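## Task

Scene 1: A foam block sits inside one of six drawers, which belong to two short, slim file cabinets with three drawers each. Get the block onto the desk. When you finish, every drawer in the room must be fully closed, both cabinets must remain roughly in their original spots, and the robot must not have toppled or be left leaning. The result only counts if it stays that way without the robot holding anything in place.

## Robot and tools

ROBOT. A Hello Robot Stretch 4 with one arm, in a physics simulation. It has an omni-wheel base, a lift that rides up a mast, a telescoping arm that reaches straight forward, a wrist with yaw, pitch and roll joints, and a two-finger gripper. It stands about 1.6 m tall, and the edge of its base is no more than 0.23 m from the base origin. A loose object may occasionally get a brief nudge from outside.

FRAMES. Base frame: origin on the floor below the base centre, x ahead, y to the left, z up. hand_pose is expressed in it and marks a point between the open fingertips; when all wrist joints are 0 its axes line up with the base frame. The printed hand position may be somewhat wrong. The odometry frame is the base frame as it was when the scene began. base_odometry comes from wheel rotation only, so slipping looks like motion; its heading grows to the left and runs from -3.142 to 3.142.

execute_actions. Arguments: "actions", a list holding one action or nothing (empty just reports state and images), and optional "cameras", a list of names from head_camera, head_left_camera, head_right_camera, wrist_camera, or "all"; omitted, null or ["all"] gives every camera, [] gives none. An action holds "base", "joints" or both, plus optional "pace" and "contact_limits"; or it holds only "end_of_arm": "enable_torque", which re-powers wrist or gripper motors that shut off. Everything in one action starts at once and may finish at different moments; no action runs beyond 15 s.
- "base": exactly one relative move, measured from where the base last reported itself: translate_m (metres, forward positive, -2 to 2), strafe_m (metres, sideways, left positive, -2 to 2), rotate_rad (radians, counter-clockwise seen from above positive, -3.2 to 3.2).
- "joints": one object keyed by joint name, each value an absolute target, not an offset. lift_m 0 to 1.2 m (tolerance ±0.004); arm_m 0 to 0.55 m of extension (±0.004); wrist_yaw_rad -1.134 to 4.276 (0 points ahead, positive swings left, 3.14 tucked back, beyond 3.4 the arm can block it; ±0.02); wrist_pitch_rad -1.117 to 4.259 (0 level, 1.57 pointing down; ±0.05); wrist_roll_rad -1.117 to 4.259 (0 keeps fingers at equal height, positive turns clockwise viewed from behind the gripper; ±0.02); gripper_m -0.038 to 0.141 m, the fingertip gap (negative means the tips press together; ±0.004).
- "pace": "slow", "default", "fast" or "max" (default if absent). Base top speeds are 0.1, 0.3, 0.4, 0.6 m/s and 1, 2, 3, 4 rad/s respectively, further capped when lift_m exceeds 0.2, down to 0.3 m/s and 1 rad/s at lift_m 1.2.
- "contact_limits": only {"arm_m": value}, 0 (gentlest) to 0.75 (firmest), 0.5 if absent; sets how much force the arm may exert before it halts.
A joint target outside its range is clamped and flagged; an unknown key or any other bad value rejects the call with no motion. Parts you omit may keep pushing toward their previous target. If a result reports a stop, the remaining calls in that same reply are skipped.

wait: {"seconds": 0 to 10}; commands nothing and returns the same report as an empty action.
zoom_image: {"camera": name, "region": [x0, y0, x1, y1]} in pixels of that camera's latest full image, top-left is (0, 0), at most 504 by 504.
finished_scene: {"scene": 1 or 2}; irreversible, reports success and gives the next task. Replying without a tool call ends all remaining scenes.

RESULTS. base_status and joint_status per motion: "done" (for the base, the wheels turned the commanded amount even if slipping), "off_target" (stopped short, may still push), "contact_stop_at_<key>" (blocked; that part goes slack, a slack lift may sag, slack wheels may roll), "limit_stop_at_<name>", "time_out", "torque_fault" (wrist motor went limp; send enable_torque). "limit_stop_at_tilt" means lean above 6 degrees: lift, arm and wheels go slack and ignore commands. "limit_stop_at_own_body" is a self-collision block, likely when pitch is below -0.2 with roll below -0.4 or above 4; move away from the body. on_its_own covers things not commanded in that call; its "held at" is the held target. lidar_m: 12 distances in metres, 30-degree sectors, first straight ahead, then counter-clockwise (4th left, 7th behind, 10th right); "-" means nothing seen or closer than 0.25 m; sees from about 0.15 m up, misses clear objects and thin legs. wrist_depth_mm: 7x7 grid of median depths, 100 to 2000 mm, from top-left. turned_by_wheels vs turned_by_imu differing by over about 0.1 rad signals a collision or slip. base_tilt in degrees, forward and right positive, with a fixed offset up to about 1.5. motor_effort in percent of maximum, positive toward larger joint values, peak in brackets; for wheel_0, wheel_1, wheel_2 positive turns the base right. The gripper reading does not prove a grasp; a firm squeeze shows in gripper_m effort, and a load in a level gripper shifts wrist_pitch_rad effort.

CAMERAS. head_camera (420x560) on the mast top looks forward and down; turn the base to aim it. head_left_camera and head_right_camera (420x672 fisheyes) look more steeply down and show the base and arm. wrist_camera (616x392) looks along the fingers, tips near the bottom of the frame. Calibration is approximate.

TIPS AND CAUTIONS. To unfold at the start, send lift_m 0.4 with wrist_yaw_rad 0 in one action. Grip by commanding a gap below the object's width. Pull and push drawers gently with a low arm contact limit, shut each one fully, and avoid shoving cabinets. Do not drive or turn with over 1 kg held and arm_m above 0.2, especially fast; strong pushes with a raised gripper can tip the robot. Avoid drops, slams, hard impacts and torque faults. Stuck fingertips free by raising the lift. The simulation runs during thinking while the robot holds its last command.

Each tool is called after "Request:" by a JSON object that holds its "api" and its "payload".

## Session

Request:
{"api": "execute_actions", "payload": {"actions": []}}

Scene clock: 0.00 s.
base_odometry: x=+0.000 y=+0.000 heading=+0.000 (m, m, rad; odometry frame)
turned_by_wheels: +0.000 (rad since the last result)
turned_by_imu: +0.000 (rad since the last result)
base_tilt: forward=-0.3 right=-0.1 (deg)
lidar_m: 1.90 2.04 2.00 2.44 2.00 1.47 1.56 2.00 1.91 2.06 1.26 1.16
base_status: not commanded
joint_positions: lift_m=+0.208 arm_m=-0.003 wrist_yaw_rad=+3.196 wrist_pitch_rad=-0.014 wrist_roll_rad=-0.009 gripper_m=+0.057
joint_status: not commanded
motor_effort: lift_m=+20 arm_m=-1 wrist_yaw_rad=+1 wrist_pitch_rad=-8 wrist_roll_rad=+0 gripper_m=-1 wheel_0=+0 wheel_1=+0 wheel_2=+0 (%)
hand_pose: x=-0.1245 y=+0.0716 z=+0.3899 quat_wxyz=(-0.027, +0.007, -0.004, +1.000) (m; base frame)
wrist_depth_mm: - 138 137 - - 1863 1661 / - - 136 - 1756 1537 1708 / - 105 136 1863 1661 1537 1756 / - 116 137 1863 1618 1576 1708 / 142 140 - 1983 1661 1499 1708 / 204 1618 212 1576 196 1464 1397 / 206 1025 960 153 1025 904 976
pictures: head_camera, head_left_camera, head_right_camera, wrist_camera
Images, in order (width x height): head_camera 420x560, head_left_camera 420x672, head_right_camera 420x672, wrist_camera 616x392.

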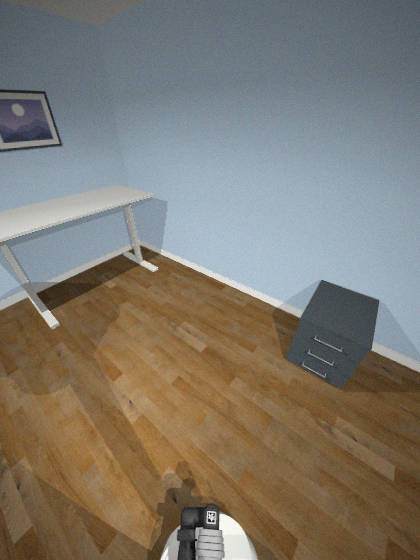

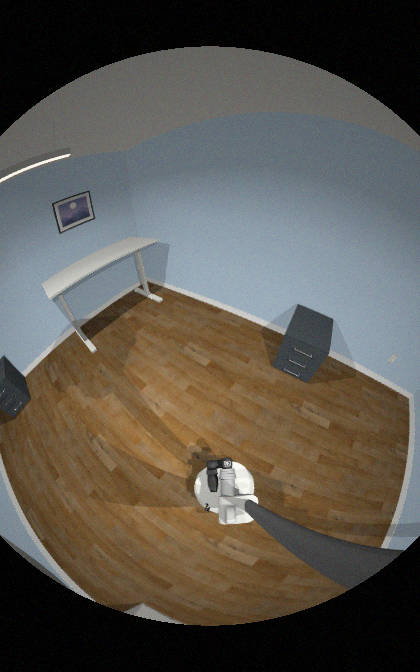

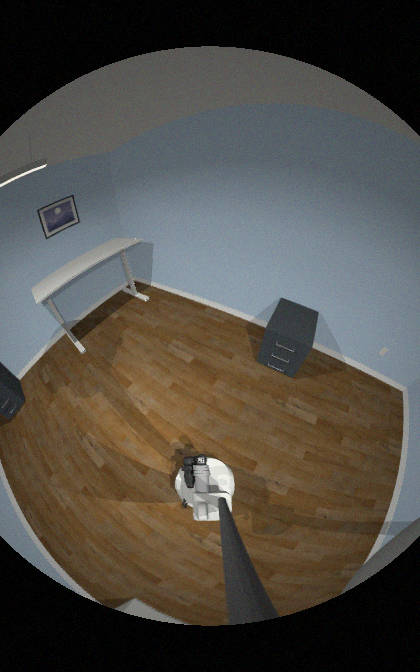

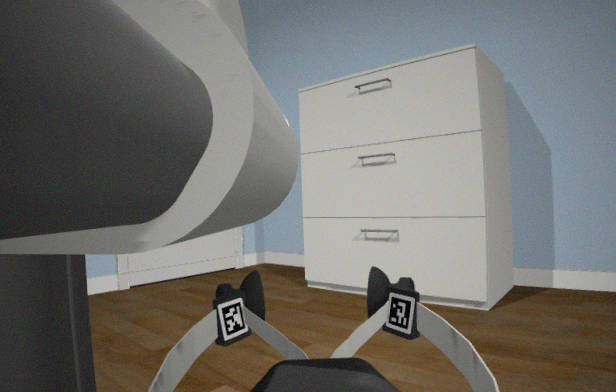

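Request:
{"api": "execute_actions", "payload": {"actions": [{"base":{"rotate_rad":-0.63},"joints":{"lift_m":0.4,"wrist_yaw_rad":0,"wrist_roll_rad":1.57,"gripper_m":0.08}}], "cameras": ["head_camera","wrist_camera"]}}

Request:
{"api": "execute_actions", "payload": {"actions": [{"base":{"translate_m":0.5}}], "cameras": ["head_camera","wrist_camera"]}}

Scene clock: 7.07 s.
base_odometry: x=+0.000 y=+0.000 heading=-0.630 (m, m, rad; odometry frame)
turned_by_wheels: -0.630 (rad since the last result)
turned_by_imu: -0.643 (rad since the last result)
base_tilt: forward=-0.3 right=-0.1 (deg)
lidar_m: 1.18 1.85 2.11 2.02 2.44 2.05 1.48 1.51 2.05 1.89 1.97 1.87
base_status: done
joint_positions: lift_m=+0.400 arm_m=-0.003 wrist_yaw_rad=+0.000 wrist_pitch_rad=-0.014 wrist_roll_rad=+1.570 gripper_m=+0.080
joint_status: all done
motor_effort: lift_m=+23(23) arm_m=+0(0) wrist_yaw_rad=+0(5) wrist_pitch_rad=-8(9) wrist_roll_rad=+0(4) gripper_m=+1(1) wheel_0=+1(5) wheel_1=+1(6) wheel_2=+0(6) (%)
hand_pose: x=+0.4568 y=-0.0873 z=+0.5821 quat_wxyz=(+0.707, +0.707, -0.005, +0.005) (m; base frame)
wrist_depth_mm: 1537 1661 1618 1661 1576 1138 820 / 1576 1576 1618 1618 1661 1160 820 / 1576 1576 1576 1576 1537 1229 831 / 1576 1618 1576 1618 1025 1008 866 / 1537 1618 1618 1618 991 991 866 / 1537 1618 216 1618 201 1008 866 / 1618 1576 1576 156 1618 1098 842
pictures: head_camera, wrist_camera
camera_calibration (this result's frames):
wrist_camera: T_world_to_cam=[[0.0188226, 0.0205349, -0.999612, 0.582042], [0.0356892, 0.999138, 0.0211972, 0.124438], [0.999186, -0.0360744, 0.0180735, -0.247644], [0, 0, 0, 1]] pos_world=[0.232045, -0.145216, 0.583654]
Images, in order (width x height): head_camera 420x560, wrist_camera 616x392.

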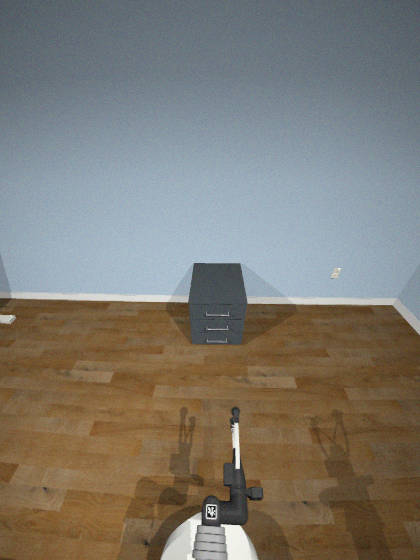

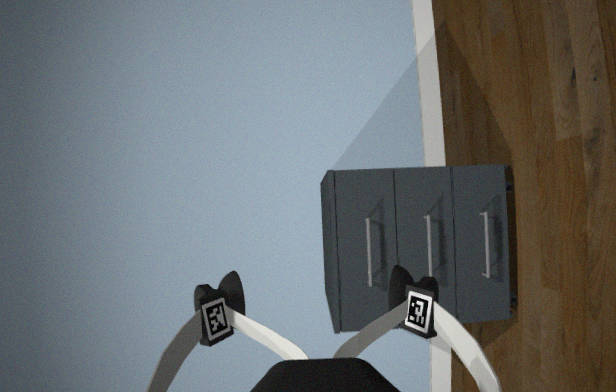

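Scene clock: 10.20 s.
base_odometry: x=+0.404 y=-0.294 heading=-0.630 (m, m, rad; odometry frame)
turned_by_wheels: +0.000 (rad since the last result)
turned_by_imu: +0.000 (rad since the last result)
base_tilt: forward=-0.3 right=-0.1 (deg)
lidar_m: 0.66 0.73 1.77 2.00 2.72 2.57 1.95 2.03 2.05 1.87 1.89 0.76
base_status: done
joint_positions: lift_m=+0.400 arm_m=-0.003 wrist_yaw_rad=+0.000 wrist_pitch_rad=-0.014 wrist_roll_rad=+1.570 gripper_m=+0.080
joint_status: not commanded
motor_effort: lift_m=+23(23) arm_m=-1(0) wrist_yaw_rad=+1(0) wrist_pitch_rad=-8(9) wrist_roll_rad=+1(0) gripper_m=+1(2) wheel_0=+0(5) wheel_1=+0(4) wheel_2=+1(9) (%)
hand_pose: x=+0.4568 y=-0.0874 z=+0.5821 quat_wxyz=(+0.707, +0.707, -0.005, +0.005) (m; base frame)
wrist_depth_mm: 1098 1060 1098 1078 1138 1060 798 / 1118 1060 1098 1078 1078 1078 831 / 1078 1042 1078 1060 1060 1025 778 / 1078 1078 1078 1060 488 496 492 / 1078 1042 1060 1042 488 492 492 / 1078 1060 215 1060 201 488 492 / 1042 1060 1042 156 484 484 484
pictures: head_camera, wrist_camera
camera_calibration (this result's frames):
wrist_camera: T_world_to_cam=[[0.0188287, 0.0205295, -0.999612, 0.582056], [0.0359835, 0.999128, 0.0211973, 0.124388], [0.999175, -0.0363687, 0.0180736, -0.247642], [0, 0, 0, 1]] pos_world=[0.232003, -0.145235, 0.58367]
Images, in order (width x height): head_camera 420x560, wrist_camera 616x392.

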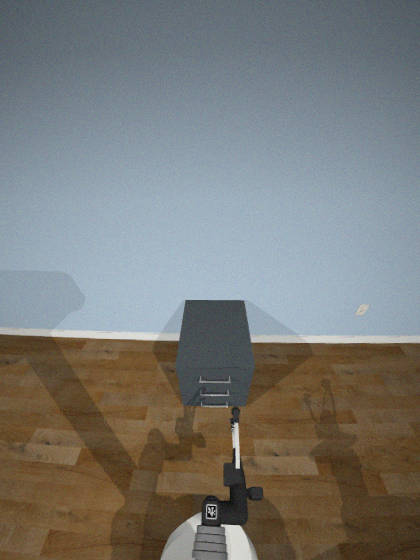

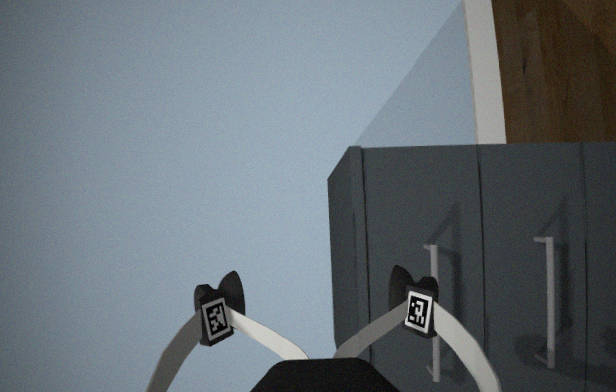

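Request:
{"api": "execute_actions", "payload": {"actions": [{"base":{"strafe_m":0.07},"joints":{"lift_m":0.253,"arm_m":0.15}}], "cameras": ["wrist_camera"]}}

Scene clock: 13.83 s.
base_odometry: x=+0.445 y=-0.238 heading=-0.630 (m, m, rad; odometry frame)
turned_by_wheels: +0.000 (rad since the last result)
turned_by_imu: +0.001 (rad since the last result)
base_tilt: forward=-0.3 right=-0.1 (deg)
lidar_m: 0.66 1.31 1.75 1.93 2.63 2.60 1.96 2.03 2.11 1.95 1.86 0.72
base_status: done
joint_positions: lift_m=+0.253 arm_m=+0.149 wrist_yaw_rad=+0.000 wrist_pitch_rad=-0.014 wrist_roll_rad=+1.570 gripper_m=+0.080
joint_status: all done
motor_effort: lift_m=+18(17) arm_m=+5(2) wrist_yaw_rad=+1(2) wrist_pitch_rad=-8(9) wrist_roll_rad=-1(0) gripper_m=-2(1) wheel_0=+1(9) wheel_1=+0(7) wheel_2=+0(2) (%)
hand_pose: x=+0.6085 y=-0.0874 z=+0.4355 quat_wxyz=(+0.707, +0.707, -0.005, +0.005) (m; base frame)
wrist_depth_mm: 917 931 917 931 931 854 621 / 931 931 340 340 340 342 343 / 917 917 340 340 338 340 342 / 917 904 338 338 340 340 338 / 904 904 336 336 334 336 336 / 917 917 213 336 201 334 334 / 904 917 332 156 330 298 332
pictures: wrist_camera
camera_calibration (this result's frames):
wrist_camera: T_world_to_cam=[[0.0189616, 0.0206061, -0.999608, 0.43263], [0.0359798, 0.999126, 0.0212787, 0.122], [0.999173, -0.0363692, 0.0182036, -0.396688], [0, 0, 0, 1]] pos_world=[0.383767, -0.145236, 0.437085]
Images, in order (width x height): wrist_camera 616x392.

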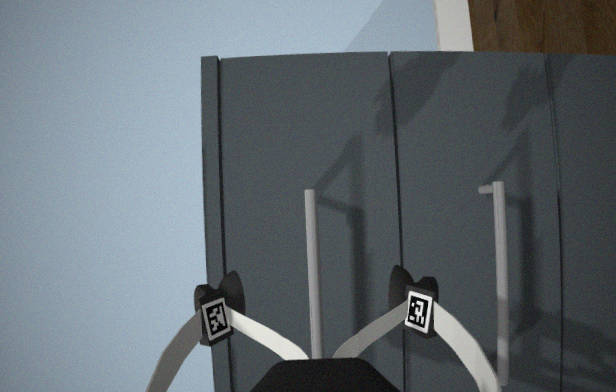

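Aligned. Handle at x≈0.685.

Request:
{"api": "execute_actions", "payload": {"actions": [{"joints":{"arm_m":0.225}}], "cameras": []}}

Request:
{"api": "execute_actions", "payload": {"actions": [{"joints":{"gripper_m":-0.02}}], "cameras": []}}

Request:
{"api": "execute_actions", "payload": {"actions": [{"joints":{"arm_m":0.0}}], "cameras": ["head_camera","wrist_camera"]}}

Scene clock: 16.63 s.
base_odometry: x=+0.445 y=-0.238 heading=-0.630 (m, m, rad; odometry frame)
turned_by_wheels: +0.000 (rad since the last result)
turned_by_imu: +0.001 (rad since the last result)
base_tilt: forward=-0.3 right=-0.1 (deg)
lidar_m: 0.67 1.33 1.78 1.95 2.63 2.60 1.98 2.02 2.09 1.96 1.88 0.72
base_status: not commanded
joint_positions: lift_m=+0.253 arm_m=+0.224 wrist_yaw_rad=+0.000 wrist_pitch_rad=-0.014 wrist_roll_rad=+1.570 gripper_m=+0.080
joint_status: all done
motor_effort: lift_m=+18(18) arm_m=+5(4) wrist_yaw_rad=+1(1) wrist_pitch_rad=-8(8) wrist_roll_rad=+0(0) gripper_m=+1(2) wheel_0=+1(1) wheel_1=+0(0) wheel_2=+0(0) (%)
hand_pose: x=+0.6835 y=-0.0874 z=+0.4355 quat_wxyz=(+0.707, +0.707, -0.005, +0.005) (m; base frame)
wrist_depth_mm: 842 854 265 265 266 268 - / 842 854 265 265 265 265 264 / 842 854 264 263 264 264 265 / 831 831 262 260 260 264 247 / 831 842 259 260 260 262 260 / 820 831 215 258 201 259 260 / 831 831 256 156 256 257 -
pictures: none
No camera images: the call's "cameras" was empty. Leave "cameras" out to get every camera's image.

Scene clock: 18.37 s.
base_odometry: x=+0.445 y=-0.238 heading=-0.630 (m, m, rad; odometry frame)
turned_by_wheels: +0.000 (rad since the last result)
turned_by_imu: +0.001 (rad since the last result)
base_tilt: forward=-0.3 right=-0.1 (deg)
lidar_m: 0.66 1.30 1.76 1.94 2.64 2.56 1.98 2.03 2.10 1.93 1.87 0.76
base_status: not commanded
joint_positions: lift_m=+0.253 arm_m=+0.224 wrist_yaw_rad=+0.001 wrist_pitch_rad=-0.014 wrist_roll_rad=+1.570 gripper_m=-0.019
joint_status: all done
motor_effort: lift_m=+18(18) arm_m=+4(5) wrist_yaw_rad=-1(1) wrist_pitch_rad=-8(8) wrist_roll_rad=+0(0) gripper_m=-18(17) wheel_0=+0(0) wheel_1=+0(0) wheel_2=+0(0) (%)
hand_pose: x=+0.6838 y=-0.0872 z=+0.4355 quat_wxyz=(+0.707, +0.707, -0.005, +0.005) (m; base frame)
wrist_depth_mm: 842 854 263 262 263 266 - / 854 842 263 262 262 266 265 / 831 842 260 259 262 263 264 / 831 831 258 259 258 262 262 / 831 831 256 256 257 260 260 / 831 831 255 206 187 258 259 / 820 820 254 201 254 257 -
pictures: none
No camera images: the call's "cameras" was empty. Leave "cameras" out to get every camera's image.

Scene clock: 20.17 s.
base_odometry: x=+0.445 y=-0.238 heading=-0.630 (m, m, rad; odometry frame)
turned_by_wheels: -0.001 (rad since the last result)
turned_by_imu: +0.000 (rad since the last result)
base_tilt: forward=-0.3 right=-0.1 (deg)
lidar_m: 0.44 0.50 1.78 1.94 2.64 2.60 1.98 2.03 2.12 1.94 1.87 0.52
base_status: not commanded
joint_positions: lift_m=+0.253 arm_m=+0.001 wrist_yaw_rad=-0.011 wrist_pitch_rad=-0.013 wrist_roll_rad=+1.570 gripper_m=-0.019
joint_status: all done
on_its_own: wrist_yaw_rad is at rest, and its effort (+33) is outside its rest range (-13 to +13)
motor_effort: lift_m=+18(18) arm_m=-4(9) wrist_yaw_rad=+33(33) wrist_pitch_rad=-12(12) wrist_roll_rad=+0(0) gripper_m=-16(19) wheel_0=-4(4) wheel_1=+0(0) wheel_2=-3(3) (%)
hand_pose: x=+0.4592 y=-0.0906 z=+0.4352 quat_wxyz=(+0.707, +0.707, -0.009, +0.001) (m; base frame)
wrist_depth_mm: 1098 1098 266 265 266 842 615 / 1078 1098 263 263 264 820 597 / 1078 1060 262 260 262 496 496 / 1078 1078 259 258 259 492 492 / 1042 1060 258 257 257 492 484 / 1042 1060 254 204 184 484 484 / 1060 1060 252 201 252 480 477
pictures: head_camera, wrist_camera
camera_calibration (this result's frames):
wrist_camera: T_world_to_cam=[[0.0178804, 0.020406, -0.999632, 0.435639], [0.0472443, 0.998658, 0.0212311, 0.125424], [0.998723, -0.0476066, 0.0168923, -0.247832], [0, 0, 0, 1]] pos_world=[0.233801, -0.145943, 0.437002]
Images, in order (width x height): head_camera 420x560, wrist_camera 616x392.

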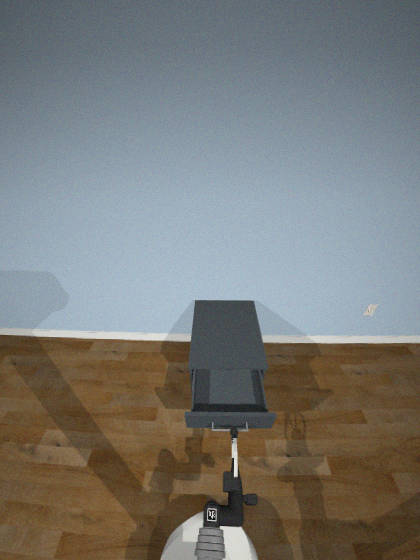

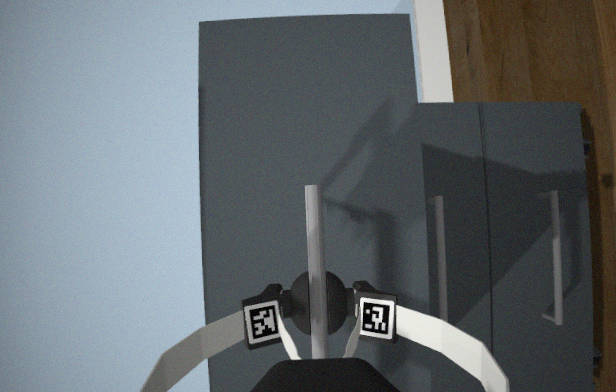

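Request:
{"api": "execute_actions", "payload": {"actions": [{"base":{"translate_m":-0.12},"pace":"slow"}], "cameras": ["head_camera"]}}

Request:
{"api": "zoom_image", "payload": {"camera": "head_camera", "region": [140,280,320,460]}}

Scene clock: 24.80 s.
base_odometry: x=+0.349 y=-0.167 heading=-0.631 (m, m, rad; odometry frame)
turned_by_wheels: -0.001 (rad since the last result)
turned_by_imu: +0.001 (rad since the last result)
base_tilt: forward=-0.3 right=-0.1 (deg)
lidar_m: 0.46 0.53 1.95 1.95 2.58 2.49 1.85 1.91 2.11 1.97 2.03 0.51
base_status: done
joint_positions: lift_m=+0.253 arm_m=+0.001 wrist_yaw_rad=-0.005 wrist_pitch_rad=-0.013 wrist_roll_rad=+1.570 gripper_m=-0.019
joint_status: not commanded
on_its_own: wrist_yaw_rad is at rest, and its effort (+16) is outside its rest range (-13 to +13)
motor_effort: lift_m=+18(18) arm_m=-4(4) wrist_yaw_rad=+16(33) wrist_pitch_rad=-13(13) wrist_roll_rad=+0(0) gripper_m=-16(20) wheel_0=-5(10) wheel_1=-3(1) wheel_2=+2(3) (%)
hand_pose: x=+0.4597 y=-0.0889 z=+0.4350 quat_wxyz=(+0.707, +0.707, -0.006, +0.003) (m; base frame)
wrist_depth_mm: 1182 1205 263 264 265 854 609 / 1205 1205 263 262 263 878 609 / 1205 1205 262 260 260 609 615 / 1182 1205 259 259 259 609 615 / 1182 1229 259 257 258 609 615 / 1182 1182 256 206 186 603 615 / 1160 1160 254 203 255 148 603
pictures: head_camera
Images, in order (width x height): head_camera 420x560.

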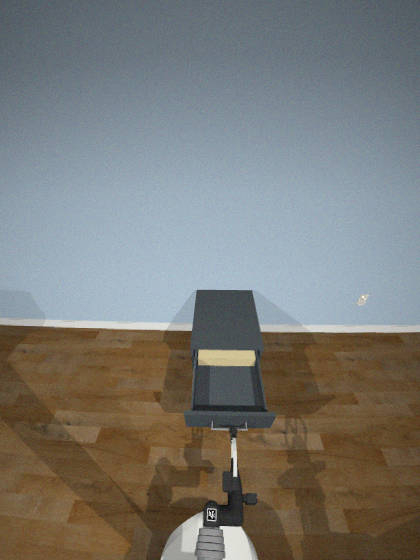

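Region (140, 280, 320, 460) of head_camera's 420x560 image, scaled by 2.800, with more detail than that image has.

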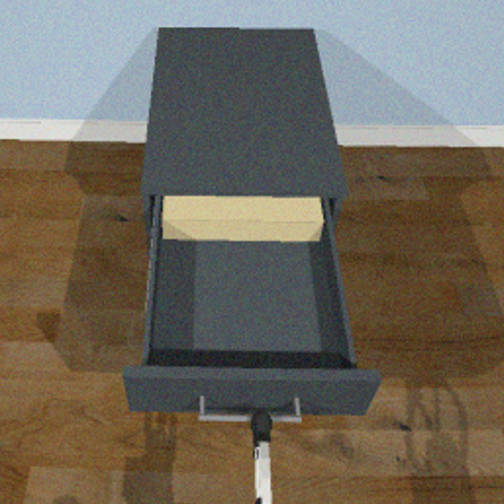

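Request:
{"api": "execute_actions", "payload": {"actions": [{"joints":{"arm_m":0.352},"contact_limits":{"arm_m":0.3}}], "cameras": []}}

Request:
{"api": "execute_actions", "payload": {"actions": [{"joints":{"gripper_m":0.08}}], "cameras": []}}

Request:
{"api": "execute_actions", "payload": {"actions": [{"joints":{"arm_m":0.27}}], "cameras": []}}

Request:
{"api": "execute_actions", "payload": {"actions": [{"joints":{"lift_m":0.10}}], "cameras": ["wrist_camera"]}}

Scene clock: 30.17 s.
base_odometry: x=+0.348 y=-0.167 heading=-0.630 (m, m, rad; odometry frame)
turned_by_wheels: +0.001 (rad since the last result)
turned_by_imu: +0.004 (rad since the last result)
base_tilt: forward=-0.3 right=-0.1 (deg)
lidar_m: 0.80 1.44 1.91 1.94 2.57 2.46 1.85 1.90 2.09 1.96 2.04 0.87
base_status: not commanded
joint_positions: lift_m=+0.253 arm_m=+0.351 wrist_yaw_rad=+0.004 wrist_pitch_rad=-0.014 wrist_roll_rad=+1.570 gripper_m=-0.020
joint_status: all done
motor_effort: lift_m=+18(18) arm_m=+6(7) wrist_yaw_rad=-11(20) wrist_pitch_rad=-8(13) wrist_roll_rad=+0(0) gripper_m=-17(20) wheel_0=+6(6) wheel_1=+1(4) wheel_2=+3(5) (%)
contact_limits: arm_m 0.3
hand_pose: x=+0.8106 y=-0.0862 z=+0.4356 quat_wxyz=(+0.707, +0.707, -0.004, +0.007) (m; base frame)
wrist_depth_mm: 842 842 256 256 256 256 - / 831 831 255 255 256 257 256 / 831 842 255 255 254 255 255 / 831 831 254 255 255 254 254 / 820 820 254 253 254 253 252 / 831 831 251 209 184 251 253 / 820 820 251 200 252 251 -
pictures: none
No camera images: the call's "cameras" was empty. Leave "cameras" out to get every camera's image.

Scene clock: 31.90 s.
base_odometry: x=+0.348 y=-0.167 heading=-0.630 (m, m, rad; odometry frame)
turned_by_wheels: +0.000 (rad since the last result)
turned_by_imu: +0.000 (rad since the last result)
base_tilt: forward=-0.3 right=-0.1 (deg)
lidar_m: 0.77 1.45 1.93 1.94 2.59 2.46 1.85 1.92 2.10 1.96 2.04 0.87
base_status: not commanded
joint_positions: lift_m=+0.253 arm_m=+0.351 wrist_yaw_rad=+0.000 wrist_pitch_rad=-0.014 wrist_roll_rad=+1.570 gripper_m=+0.080
joint_status: all done
motor_effort: lift_m=+18(18) arm_m=+5(7) wrist_yaw_rad=-1(11) wrist_pitch_rad=-7(8) wrist_roll_rad=+0(1) gripper_m=-3(15) wheel_0=+3(5) wheel_1=+0(1) wheel_2=+2(3) (%)
hand_pose: x=+0.8105 y=-0.0873 z=+0.4356 quat_wxyz=(+0.707, +0.707, -0.005, +0.005) (m; base frame)
wrist_depth_mm: 842 842 257 257 257 260 - / 842 842 257 257 256 258 257 / 842 831 255 256 256 258 257 / 831 831 255 254 255 255 256 / 842 820 253 254 254 253 254 / 831 820 214 253 202 253 254 / 831 820 251 156 252 252 -
pictures: none
No camera images: the call's "cameras" was empty. Leave "cameras" out to get every camera's image.

Scene clock: 33.10 s.
base_odometry: x=+0.348 y=-0.167 heading=-0.630 (m, m, rad; odometry frame)
turned_by_wheels: +0.000 (rad since the last result)
turned_by_imu: +0.000 (rad since the last result)
base_tilt: forward=-0.3 right=-0.1 (deg)
lidar_m: 0.79 1.44 1.92 1.94 2.58 2.48 1.86 1.90 2.10 1.94 2.05 0.86
base_status: not commanded
joint_positions: lift_m=+0.253 arm_m=+0.271 wrist_yaw_rad=+0.000 wrist_pitch_rad=-0.014 wrist_roll_rad=+1.570 gripper_m=+0.080
joint_status: all done
motor_effort: lift_m=+18(18) arm_m=-5(8) wrist_yaw_rad=+1(0) wrist_pitch_rad=-7(8) wrist_roll_rad=+1(0) gripper_m=-2(2) wheel_0=+3(3) wheel_1=+0(0) wheel_2=+2(2) (%)
hand_pose: x=+0.7302 y=-0.0874 z=+0.4356 quat_wxyz=(+0.707, +0.707, -0.005, +0.005) (m; base frame)
wrist_depth_mm: 917 931 917 931 931 854 609 / 917 904 340 336 338 340 340 / 904 917 338 340 338 336 336 / 904 917 336 334 338 336 340 / 904 917 336 332 336 334 336 / 904 891 214 330 202 334 334 / 891 917 330 156 334 332 330
pictures: none
No camera images: the call's "cameras" was empty. Leave "cameras" out to get every camera's image.

Scene clock: 34.80 s.
base_odometry: x=+0.348 y=-0.167 heading=-0.630 (m, m, rad; odometry frame)
turned_by_wheels: +0.000 (rad since the last result)
turned_by_imu: +0.001 (rad since the last result)
base_tilt: forward=-0.3 right=-0.1 (deg)
lidar_m: 0.79 1.41 1.93 1.95 2.59 2.49 1.86 1.90 2.10 1.96 2.05 0.87
base_status: not commanded
joint_positions: lift_m=+0.100 arm_m=+0.271 wrist_yaw_rad=+0.000 wrist_pitch_rad=-0.014 wrist_roll_rad=+1.570 gripper_m=+0.080
joint_status: all done
motor_effort: lift_m=+18(13) arm_m=-5(5) wrist_yaw_rad=+1(1) wrist_pitch_rad=-7(8) wrist_roll_rad=+0(0) gripper_m=-5(1) wheel_0=+3(3) wheel_1=+0(0) wheel_2=+2(2) (%)
hand_pose: x=+0.7302 y=-0.0874 z=+0.2826 quat_wxyz=(+0.707, +0.707, -0.005, +0.005) (m; base frame)
wrist_depth_mm: 931 931 904 917 891 539 394 / 904 338 338 338 340 336 342 / 338 338 338 340 338 338 338 / 334 336 334 338 334 338 338 / 334 334 334 334 336 334 336 / 330 332 215 332 201 334 336 / 330 329 329 156 334 297 332
pictures: wrist_camera
camera_calibration (this result's frames):
wrist_camera: T_world_to_cam=[[0.0190173, 0.0206041, -0.999607, 0.277362], [0.0361133, 0.999121, 0.0212812, 0.120817], [0.999167, -0.0365038, 0.0182565, -0.515512], [0, 0, 0, 1]] pos_world=[0.505444, -0.145244, 0.284093]
Images, in order (width x height): wrist_camera 616x392.

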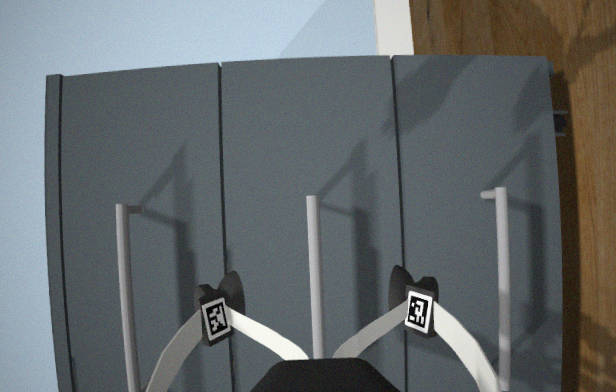

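Request:
{"api": "execute_actions", "payload": {"actions": [{"joints":{"arm_m":0.345}}], "cameras": []}}

Request:
{"api": "execute_actions", "payload": {"actions": [{"joints":{"gripper_m":-0.02}}], "cameras": []}}

Request:
{"api": "execute_actions", "payload": {"actions": [{"joints":{"arm_m":0.0}}], "cameras": ["head_camera"]}}

Scene clock: 37.70 s.
base_odometry: x=+0.348 y=-0.167 heading=-0.630 (m, m, rad; odometry frame)
turned_by_wheels: +0.000 (rad since the last result)
turned_by_imu: +0.001 (rad since the last result)
base_tilt: forward=-0.3 right=-0.1 (deg)
lidar_m: 0.77 1.46 1.96 1.95 2.56 2.48 1.86 1.90 2.11 1.96 2.04 0.87
base_status: not commanded
joint_positions: lift_m=+0.100 arm_m=+0.344 wrist_yaw_rad=+0.000 wrist_pitch_rad=-0.014 wrist_roll_rad=+1.570 gripper_m=+0.080
joint_status: all done
motor_effort: lift_m=+18(18) arm_m=+5(11) wrist_yaw_rad=+1(2) wrist_pitch_rad=-8(8) wrist_roll_rad=+1(0) gripper_m=+0(2) wheel_0=+2(4) wheel_1=+0(0) wheel_2=+2(2) (%)
hand_pose: x=+0.8035 y=-0.0874 z=+0.2826 quat_wxyz=(+0.707, +0.707, -0.005, +0.005) (m; base frame)
wrist_depth_mm: 842 265 265 264 267 267 - / 264 265 264 265 264 265 264 / 264 262 263 263 263 264 264 / 260 260 262 263 262 262 262 / 260 260 259 260 263 262 262 / 257 259 214 259 201 259 260 / 258 257 256 156 259 259 -
pictures: none
No camera images: the call's "cameras" was empty. Leave "cameras" out to get every camera's image.

Scene clock: 39.43 s.
base_odometry: x=+0.348 y=-0.167 heading=-0.630 (m, m, rad; odometry frame)
turned_by_wheels: +0.000 (rad since the last result)
turned_by_imu: +0.001 (rad since the last result)
base_tilt: forward=-0.3 right=-0.1 (deg)
lidar_m: 0.79 1.42 1.94 1.94 2.56 2.46 1.85 1.89 2.10 1.96 2.04 0.84
base_status: not commanded
joint_positions: lift_m=+0.100 arm_m=+0.344 wrist_yaw_rad=+0.001 wrist_pitch_rad=-0.013 wrist_roll_rad=+1.570 gripper_m=-0.019
joint_status: all done
motor_effort: lift_m=+18(18) arm_m=+3(5) wrist_yaw_rad=-1(1) wrist_pitch_rad=-11(12) wrist_roll_rad=+0(0) gripper_m=-19(18) wheel_0=+3(3) wheel_1=+0(0) wheel_2=+2(2) (%)
hand_pose: x=+0.8038 y=-0.0872 z=+0.2822 quat_wxyz=(+0.707, +0.707, -0.004, +0.005) (m; base frame)
wrist_depth_mm: 842 265 264 263 264 266 - / 262 264 260 260 262 266 265 / 263 262 258 258 260 263 263 / 259 260 259 258 259 262 262 / 258 259 257 257 258 260 260 / 258 258 256 205 185 260 260 / 257 257 217 204 256 259 -
pictures: none
No camera images: the call's "cameras" was empty. Leave "cameras" out to get every camera's image.

Scene clock: 41.57 s.
base_odometry: x=+0.348 y=-0.167 heading=-0.631 (m, m, rad; odometry frame)
turned_by_wheels: -0.001 (rad since the last result)
turned_by_imu: +0.000 (rad since the last result)
base_tilt: forward=-0.3 right=-0.1 (deg)
lidar_m: 0.46 0.50 1.92 1.93 2.58 2.45 1.85 1.88 2.07 1.95 2.04 0.50
base_status: not commanded
joint_positions: lift_m=+0.100 arm_m=+0.001 wrist_yaw_rad=-0.007 wrist_pitch_rad=-0.011 wrist_roll_rad=+1.570 gripper_m=-0.019
joint_status: all done
on_its_own: wrist_yaw_rad is at rest, and its effort (+20) is outside its rest range (-13 to +13)
motor_effort: lift_m=+18(18) arm_m=-5(7) wrist_yaw_rad=+20(30) wrist_pitch_rad=-16(18) wrist_roll_rad=+0(0) gripper_m=-15(19) wheel_0=-3(3) wheel_1=-3(3) wheel_2=-2(2) (%)
hand_pose: x=+0.4597 y=-0.0894 z=+0.2816 quat_wxyz=(+0.707, +0.707, -0.006, +0.002) (m; base frame)
wrist_depth_mm: 1205 1205 264 264 264 539 394 / 1205 1182 262 262 263 559 402 / 1229 1205 260 262 260 574 410 / 1182 1205 259 259 259 580 404 / 1182 1160 257 258 259 585 418 / 1182 1160 256 206 186 580 421 / 1182 1182 255 203 256 473 418
pictures: head_camera
Images, in order (width x height): head_camera 420x560.

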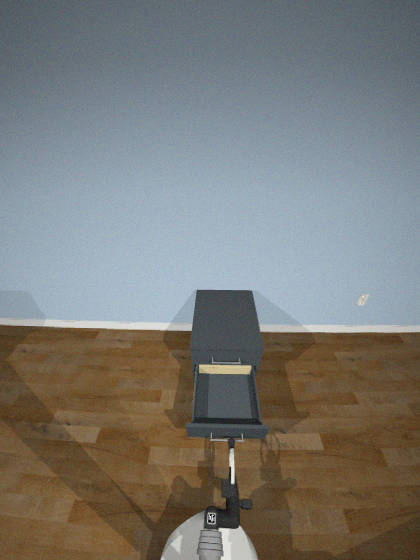

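Request:
{"api": "execute_actions", "payload": {"actions": [{"joints":{"arm_m":0.352},"contact_limits":{"arm_m":0.3}}], "cameras": []}}

Request:
{"api": "execute_actions", "payload": {"actions": [{"joints":{"gripper_m":0.08}}], "cameras": []}}

Request:
{"api": "execute_actions", "payload": {"actions": [{"joints":{"arm_m":0.27}}], "cameras": []}}

Request:
{"api": "execute_actions", "payload": {"actions": [{"joints":{"lift_m":0.02,"wrist_pitch_rad":0.3}}], "cameras": ["wrist_camera"]}}

Scene clock: 45.87 s.
base_odometry: x=+0.348 y=-0.167 heading=-0.630 (m, m, rad; odometry frame)
turned_by_wheels: +0.001 (rad since the last result)
turned_by_imu: +0.003 (rad since the last result)
base_tilt: forward=-0.3 right=-0.1 (deg)
lidar_m: 0.80 1.43 1.96 1.94 2.58 2.47 1.86 1.88 2.10 1.97 2.04 0.87
base_status: not commanded
joint_positions: lift_m=+0.100 arm_m=+0.351 wrist_yaw_rad=+0.002 wrist_pitch_rad=-0.013 wrist_roll_rad=+1.570 gripper_m=-0.020
joint_status: all done
motor_effort: lift_m=+18(18) arm_m=+7(9) wrist_yaw_rad=-4(23) wrist_pitch_rad=-12(18) wrist_roll_rad=+0(0) gripper_m=-14(18) wheel_0=+4(3) wheel_1=+0(3) wheel_2=+2(3) (%)
contact_limits: arm_m 0.3
hand_pose: x=+0.8103 y=-0.0869 z=+0.2821 quat_wxyz=(+0.707, +0.707, -0.004, +0.005) (m; base frame)
wrist_depth_mm: 255 254 255 256 258 256 - / 254 254 254 254 256 255 256 / 252 253 255 255 255 256 256 / 252 253 252 254 255 254 254 / 253 251 252 252 254 253 254 / 250 252 250 207 186 252 253 / 250 250 252 216 252 253 -
pictures: none
No camera images: the call's "cameras" was empty. Leave "cameras" out to get every camera's image.

Scene clock: 47.60 s.
base_odometry: x=+0.348 y=-0.167 heading=-0.630 (m, m, rad; odometry frame)
turned_by_wheels: +0.000 (rad since the last result)
turned_by_imu: +0.001 (rad since the last result)
base_tilt: forward=-0.3 right=-0.1 (deg)
lidar_m: 0.79 1.43 1.95 1.95 2.57 2.47 1.85 1.88 2.11 1.96 2.04 0.87
base_status: not commanded
joint_positions: lift_m=+0.100 arm_m=+0.351 wrist_yaw_rad=+0.000 wrist_pitch_rad=-0.014 wrist_roll_rad=+1.570 gripper_m=+0.080
joint_status: all done
motor_effort: lift_m=+18(18) arm_m=+5(7) wrist_yaw_rad=+0(4) wrist_pitch_rad=-9(12) wrist_roll_rad=+0(0) gripper_m=+0(12) wheel_0=+3(3) wheel_1=+0(0) wheel_2=+2(2) (%)
hand_pose: x=+0.8105 y=-0.0873 z=+0.2823 quat_wxyz=(+0.707, +0.707, -0.005, +0.005) (m; base frame)
wrist_depth_mm: 842 255 255 256 255 257 - / 254 255 255 255 255 256 256 / 253 254 254 254 255 255 255 / 254 253 255 254 253 254 255 / 250 253 252 252 253 254 253 / 250 252 215 252 201 252 252 / 250 251 251 156 252 252 -
pictures: none
No camera images: the call's "cameras" was empty. Leave "cameras" out to get every camera's image.

Scene clock: 48.80 s.
base_odometry: x=+0.348 y=-0.167 heading=-0.630 (m, m, rad; odometry frame)
turned_by_wheels: +0.000 (rad since the last result)
turned_by_imu: +0.000 (rad since the last result)
base_tilt: forward=-0.3 right=-0.1 (deg)
lidar_m: 0.80 1.45 1.89 1.95 2.58 2.44 1.85 1.90 2.10 1.95 2.02 0.86
base_status: not commanded
joint_positions: lift_m=+0.100 arm_m=+0.271 wrist_yaw_rad=+0.000 wrist_pitch_rad=-0.014 wrist_roll_rad=+1.570 gripper_m=+0.080
joint_status: all done
motor_effort: lift_m=+18(18) arm_m=-4(5) wrist_yaw_rad=+1(0) wrist_pitch_rad=-9(9) wrist_roll_rad=+0(0) gripper_m=-2(2) wheel_0=+3(3) wheel_1=+0(0) wheel_2=+2(2) (%)
hand_pose: x=+0.7302 y=-0.0874 z=+0.2824 quat_wxyz=(+0.707, +0.707, -0.005, +0.005) (m; base frame)
wrist_depth_mm: 917 931 917 917 917 544 394 / 917 336 336 338 338 338 340 / 340 334 338 338 338 334 338 / 332 334 334 334 334 336 334 / 332 332 334 332 334 334 334 / 330 330 214 330 201 332 332 / 330 330 330 156 332 296 332
pictures: none
No camera images: the call's "cameras" was empty. Leave "cameras" out to get every camera's image.

Scene clock: 50.13 s.
base_odometry: x=+0.348 y=-0.167 heading=-0.630 (m, m, rad; odometry frame)
turned_by_wheels: +0.000 (rad since the last result)
turned_by_imu: +0.001 (rad since the last result)
base_tilt: forward=-0.3 right=-0.1 (deg)
lidar_m: 0.79 1.44 1.92 1.93 2.60 2.47 1.84 1.90 2.11 1.93 2.03 0.86
base_status: not commanded
joint_positions: lift_m=+0.020 arm_m=+0.271 wrist_yaw_rad=+0.000 wrist_pitch_rad=+0.302 wrist_roll_rad=+1.570 gripper_m=+0.080
joint_status: all done
motor_effort: lift_m=+18(17) arm_m=-4(4) wrist_yaw_rad=+1(1) wrist_pitch_rad=-6(5) wrist_roll_rad=+0(0) gripper_m=-3(2) wheel_0=+3(3) wheel_1=+0(0) wheel_2=+2(2) (%)
hand_pose: x=+0.7172 y=-0.0874 z=+0.1126 quat_wxyz=(+0.699, +0.699, +0.106, -0.106) (m; base frame)
wrist_depth_mm: 788 842 904 539 319 224 - / 290 310 338 364 324 229 189 / 291 309 332 357 329 231 190 / 287 309 330 357 336 234 193 / 283 306 324 353 336 235 194 / 283 304 214 353 202 224 193 / 279 298 325 156 320 213 -
pictures: wrist_camera
camera_calibration (this result's frames):
wrist_camera: T_world_to_cam=[[-0.292846, 0.0206075, -0.955938, 0.326484], [0.0409447, 0.999121, 0.00899523, 0.122825], [0.955283, -0.0365064, -0.293432, -0.432797], [0, 0, 0, 1]] pos_world=[0.504023, -0.145244, 0.183997]
Images, in order (width x height): wrist_camera 616x392.

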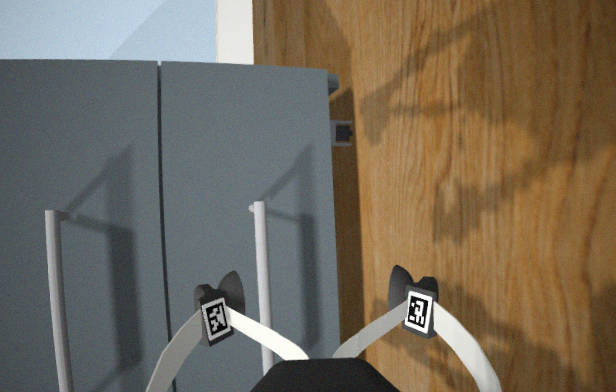

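Request:
{"api": "execute_actions", "payload": {"actions": [{"joints":{"lift_m":0.037,"arm_m":0.358}}], "cameras": ["wrist_camera"]}}

Request:
{"api": "execute_actions", "payload": {"actions": [{"joints":{"gripper_m":-0.02}}], "cameras": []}}

Request:
{"api": "execute_actions", "payload": {"actions": [{"joints":{"arm_m":0.0}}], "cameras": ["head_camera"]}}

Scene clock: 53.40 s.
base_odometry: x=+0.348 y=-0.167 heading=-0.630 (m, m, rad; odometry frame)
turned_by_wheels: +0.000 (rad since the last result)
turned_by_imu: +0.001 (rad since the last result)
base_tilt: forward=-0.3 right=-0.1 (deg)
lidar_m: 0.78 1.43 1.96 1.94 2.59 2.47 1.87 1.89 2.11 1.94 2.03 0.87
base_status: not commanded
joint_positions: lift_m=+0.037 arm_m=+0.357 wrist_yaw_rad=-0.001 wrist_pitch_rad=+0.302 wrist_roll_rad=+1.570 gripper_m=+0.080
joint_status: all done
motor_effort: lift_m=+23(24) arm_m=+7(2) wrist_yaw_rad=+3(3) wrist_pitch_rad=-7(8) wrist_roll_rad=+0(0) gripper_m=+1(1) wheel_0=+3(3) wheel_1=+0(0) wheel_2=+1(2) (%)
hand_pose: x=+0.8032 y=-0.0876 z=+0.1292 quat_wxyz=(+0.699, +0.699, +0.106, -0.107) (m; base frame)
wrist_depth_mm: 217 231 252 276 315 246 - / 216 230 249 268 301 250 206 / 215 231 249 266 304 252 208 / 214 228 249 262 287 254 211 / 213 229 245 259 285 256 212 / 212 226 214 259 201 246 210 / 212 221 242 155 282 234 -
pictures: wrist_camera
camera_calibration (this result's frames):
wrist_camera: T_world_to_cam=[[-0.292788, 0.0208352, -0.95595, 0.367512], [0.0417214, 0.999089, 0.00899699, 0.11874], [0.955267, -0.0372494, -0.293391, -0.510166], [0, 0, 0, 1]] pos_world=[0.589994, -0.145293, 0.200577]
Images, in order (width x height): wrist_camera 616x392.

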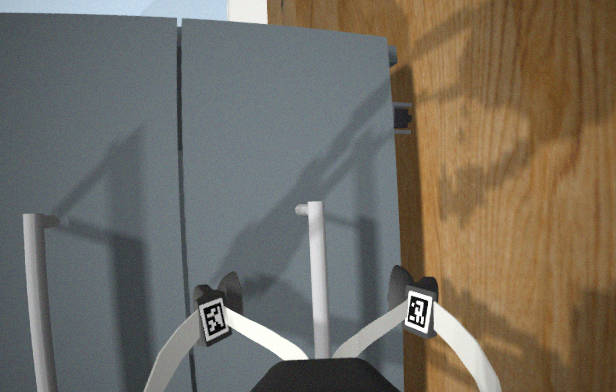

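Scene clock: 55.13 s.
base_odometry: x=+0.348 y=-0.167 heading=-0.630 (m, m, rad; odometry frame)
turned_by_wheels: +0.000 (rad since the last result)
turned_by_imu: +0.001 (rad since the last result)
base_tilt: forward=-0.3 right=-0.1 (deg)
lidar_m: 0.79 1.44 1.93 1.93 2.56 2.47 1.86 1.89 2.10 1.97 2.06 0.85
base_status: not commanded
joint_positions: lift_m=+0.037 arm_m=+0.357 wrist_yaw_rad=+0.001 wrist_pitch_rad=+0.304 wrist_roll_rad=+1.570 gripper_m=-0.019
joint_status: all done
motor_effort: lift_m=+22(23) arm_m=+3(6) wrist_yaw_rad=-1(2) wrist_pitch_rad=-12(12) wrist_roll_rad=+0(0) gripper_m=-19(17) wheel_0=+3(3) wheel_1=+0(0) wheel_2=+1(1) (%)
hand_pose: x=+0.8036 y=-0.0872 z=+0.1287 quat_wxyz=(+0.699, +0.699, +0.107, -0.107) (m; base frame)
wrist_depth_mm: 216 230 248 270 317 243 - / 216 229 246 266 298 245 204 / 215 229 245 263 303 250 207 / 213 229 244 260 283 253 209 / 213 227 246 256 285 253 209 / 211 225 237 206 187 253 209 / 211 222 236 185 279 222 -
pictures: none
No camera images: the call's "cameras" was empty. Leave "cameras" out to get every camera's image.

Scene clock: 56.60 s.
base_odometry: x=+0.348 y=-0.167 heading=-0.630 (m, m, rad; odometry frame)
turned_by_wheels: +0.000 (rad since the last result)
turned_by_imu: +0.000 (rad since the last result)
base_tilt: forward=-0.3 right=-0.1 (deg)
lidar_m: 0.77 1.45 1.95 1.94 2.54 2.47 1.88 1.92 2.08 1.97 2.04 0.86
base_status: not commanded
joint_positions: lift_m=+0.037 arm_m=+0.120 wrist_yaw_rad=+0.000 wrist_pitch_rad=+0.302 wrist_roll_rad=+1.570 gripper_m=-0.020
joint_status: arm_m limit_stop_at_own_body (moved -0.237 of -0.357)
on_its_own: lift_m is slack since a limit_stop_at_own_body; arm_m is slack since a limit_stop_at_own_body (your +0.000 is given up)
motor_effort: lift_m=+20(22) arm_m=+0(6) wrist_yaw_rad=+2(8) wrist_pitch_rad=-8(13) wrist_roll_rad=+0(0) gripper_m=-14(22) wheel_0=+2(2) wheel_1=+0(0) wheel_2=+0(2) (%)
hand_pose: x=+0.5666 y=-0.0875 z=+0.1291 quat_wxyz=(+0.699, +0.699, +0.106, -0.107) (m; base frame)
wrist_depth_mm: 917 1008 1042 591 347 247 - / 917 976 1042 549 357 250 207 / 421 445 480 512 362 255 211 / 421 442 480 508 366 255 211 / 413 445 477 512 370 257 212 / 413 442 466 202 187 258 213 / 413 433 177 183 343 224 -
pictures: head_camera
Images, in order (width x height): head_camera 420x560.

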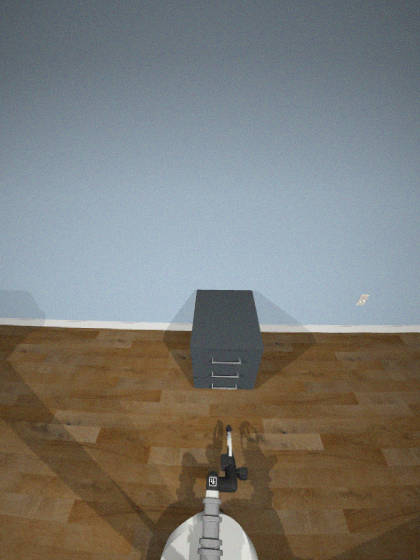

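Slipped. Retry deeper, narrower opening, harder grip, pull with base.

Request:
{"api": "execute_actions", "payload": {"actions": [{"joints":{"lift_m":0.04,"arm_m":0.3,"gripper_m":0.05}}], "cameras": []}}

Request:
{"api": "execute_actions", "payload": {"actions": [{"joints":{"arm_m":0.375},"contact_limits":{"arm_m":0.2}}], "cameras": []}}

Request:
{"api": "execute_actions", "payload": {"actions": [{"joints":{"gripper_m":-0.035}}], "cameras": ["wrist_camera"]}}

Request:
{"api": "execute_actions", "payload": {"actions": [{"base":{"translate_m":-0.34},"pace":"slow"}], "cameras": ["head_camera"]}}

Scene clock: 61.07 s.
base_odometry: x=+0.348 y=-0.167 heading=-0.630 (m, m, rad; odometry frame)
turned_by_wheels: +0.000 (rad since the last result)
turned_by_imu: +0.002 (rad since the last result)
base_tilt: forward=-0.3 right=-0.1 (deg)
lidar_m: 0.78 1.43 1.95 1.93 2.58 2.46 1.86 1.90 2.10 1.95 2.03 0.88
base_status: not commanded
joint_positions: lift_m=+0.040 arm_m=+0.299 wrist_yaw_rad=+0.000 wrist_pitch_rad=+0.302 wrist_roll_rad=+1.570 gripper_m=+0.050
joint_status: all done
motor_effort: lift_m=+23(21) arm_m=+5(5) wrist_yaw_rad=+1(2) wrist_pitch_rad=-8(8) wrist_roll_rad=+0(0) gripper_m=-6(14) wheel_0=+2(2) wheel_1=+0(0) wheel_2=+0(0) (%)
hand_pose: x=+0.7455 y=-0.0874 z=+0.1321 quat_wxyz=(+0.699, +0.699, +0.107, -0.106) (m; base frame)
wrist_depth_mm: 778 820 878 591 353 249 - / 267 286 307 330 345 253 208 / 264 283 309 329 345 256 211 / 263 283 304 325 347 258 213 / 259 281 298 324 351 258 215 / 256 278 214 322 197 259 214 / 258 274 298 163 340 236 -
pictures: none
No camera images: the call's "cameras" was empty. Leave "cameras" out to get every camera's image.

Scene clock: 62.27 s.
base_odometry: x=+0.348 y=-0.167 heading=-0.630 (m, m, rad; odometry frame)
turned_by_wheels: +0.000 (rad since the last result)
turned_by_imu: +0.000 (rad since the last result)
base_tilt: forward=-0.3 right=-0.1 (deg)
lidar_m: 0.78 1.45 1.94 1.93 2.59 2.49 1.87 1.89 2.11 1.95 2.03 0.85
base_status: not commanded
joint_positions: lift_m=+0.040 arm_m=+0.371 wrist_yaw_rad=-0.006 wrist_pitch_rad=+0.300 wrist_roll_rad=+1.570 gripper_m=+0.050
joint_status: arm_m contact_stop (moved +0.071 of +0.076)
on_its_own: arm_m is slack since a contact_stop (your +0.375 is given up); wrist_yaw_rad is at rest, and its effort (+18) is outside its rest range (-13 to +13)
motor_effort: lift_m=+20(23) arm_m=+0(16) wrist_yaw_rad=+18(21) wrist_pitch_rad=+0(8) wrist_roll_rad=+0(1) gripper_m=+1(2) wheel_0=+4(4) wheel_1=+1(1) wheel_2=-5(7) (%)
contact_limits: arm_m 0.2
hand_pose: x=+0.8167 y=-0.0891 z=+0.1331 quat_wxyz=(+0.699, +0.699, +0.103, -0.108) (m; base frame)
wrist_depth_mm: 211 224 240 260 319 251 - / 208 222 237 256 279 256 211 / 208 221 237 255 277 258 214 / 207 220 236 251 273 260 215 / 204 217 236 248 270 262 216 / 203 216 200 247 196 263 216 / 203 211 229 145 267 239 -
pictures: none
No camera images: the call's "cameras" was empty. Leave "cameras" out to get every camera's image.

not run: a stop came earlier in this reply.

not run: a stop came earlier in this reply.

Request:
{"api": "execute_actions", "payload": {"actions": [{"joints":{"gripper_m":-0.035,"arm_m":0.366}}], "cameras": ["wrist_camera"]}}

Request:
{"api": "execute_actions", "payload": {"actions": [{"base":{"translate_m":-0.34},"pace":"slow"}], "cameras": ["head_camera"]}}

Scene clock: 65.13 s.
base_odometry: x=+0.348 y=-0.167 heading=-0.630 (m, m, rad; odometry frame)
turned_by_wheels: +0.000 (rad since the last result)
turned_by_imu: +0.002 (rad since the last result)
base_tilt: forward=-0.3 right=-0.1 (deg)
lidar_m: 0.78 1.43 1.92 1.94 2.58 2.46 1.87 1.91 2.07 1.96 2.03 0.88
base_status: not commanded
joint_positions: lift_m=+0.040 arm_m=+0.367 wrist_yaw_rad=+0.001 wrist_pitch_rad=+0.309 wrist_roll_rad=+1.570 gripper_m=-0.034
joint_status: all done
on_its_own: wrist_pitch_rad is at rest, and its effort (-26) is outside its rest range (-23 to +23)
motor_effort: lift_m=+20(20) arm_m=-3(6) wrist_yaw_rad=-2(18) wrist_pitch_rad=-26(25) wrist_roll_rad=+0(0) gripper_m=-22(22) wheel_0=+2(3) wheel_1=+0(1) wheel_2=+1(6) (%)
hand_pose: x=+0.8125 y=-0.0871 z=+0.1306 quat_wxyz=(+0.699, +0.698, +0.109, -0.108) (m; base frame)
wrist_depth_mm: 211 224 238 257 304 243 - / 209 224 236 255 296 247 204 / 208 223 236 255 277 250 207 / 208 221 234 250 273 253 208 / 206 220 235 247 271 253 210 / 204 219 227 203 185 242 210 / 205 213 202 215 268 150 -
pictures: wrist_camera
camera_calibration (this result's frames):
wrist_camera: T_world_to_cam=[[-0.299176, 0.0204093, -0.95398, 0.376464], [0.0400445, 0.999159, 0.00881754, 0.119245], [0.953357, -0.0355636, -0.299741, -0.516117], [0, 0, 0, 1]] pos_world=[0.599898, -0.145183, 0.203386]
Images, in order (width x height): wrist_camera 616x392.

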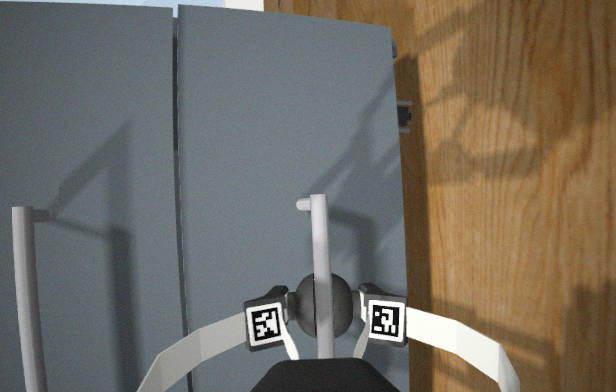

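Scene clock: 69.83 s.
base_odometry: x=+0.074 y=+0.033 heading=-0.631 (m, m, rad; odometry frame)
turned_by_wheels: -0.001 (rad since the last result)
turned_by_imu: +0.000 (rad since the last result)
base_tilt: forward=-0.3 right=-0.1 (deg)
lidar_m: 0.81 1.78 2.03 1.94 2.40 2.11 1.52 1.54 2.10 1.96 2.05 0.87
base_status: done
joint_positions: lift_m=+0.040 arm_m=+0.367 wrist_yaw_rad=-0.003 wrist_pitch_rad=+0.309 wrist_roll_rad=+1.570 gripper_m=-0.034
joint_status: not commanded
on_its_own: wrist_pitch_rad is at rest, and its effort (-26) is outside its rest range (-23 to +23)
motor_effort: lift_m=+20(20) arm_m=-4(4) wrist_yaw_rad=+9(25) wrist_pitch_rad=-26(27) wrist_roll_rad=+0(0) gripper_m=-22(25) wheel_0=-6(10) wheel_1=-4(9) wheel_2=+0(5) (%)
hand_pose: x=+0.8121 y=-0.0882 z=+0.1305 quat_wxyz=(+0.699, +0.699, +0.108, -0.110) (m; base frame)
wrist_depth_mm: 1025 1078 237 258 306 243 - / 991 1078 238 256 297 247 205 / 508 539 236 254 276 251 206 / 504 539 233 250 273 252 209 / 492 530 235 248 273 253 211 / 496 525 229 204 186 242 208 / 496 517 226 216 267 150 -
pictures: head_camera
Images, in order (width x height): head_camera 420x560.

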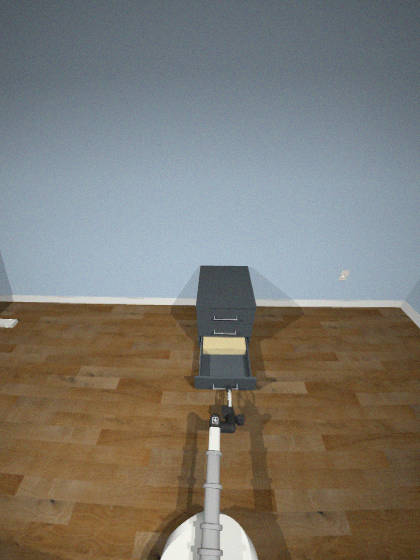

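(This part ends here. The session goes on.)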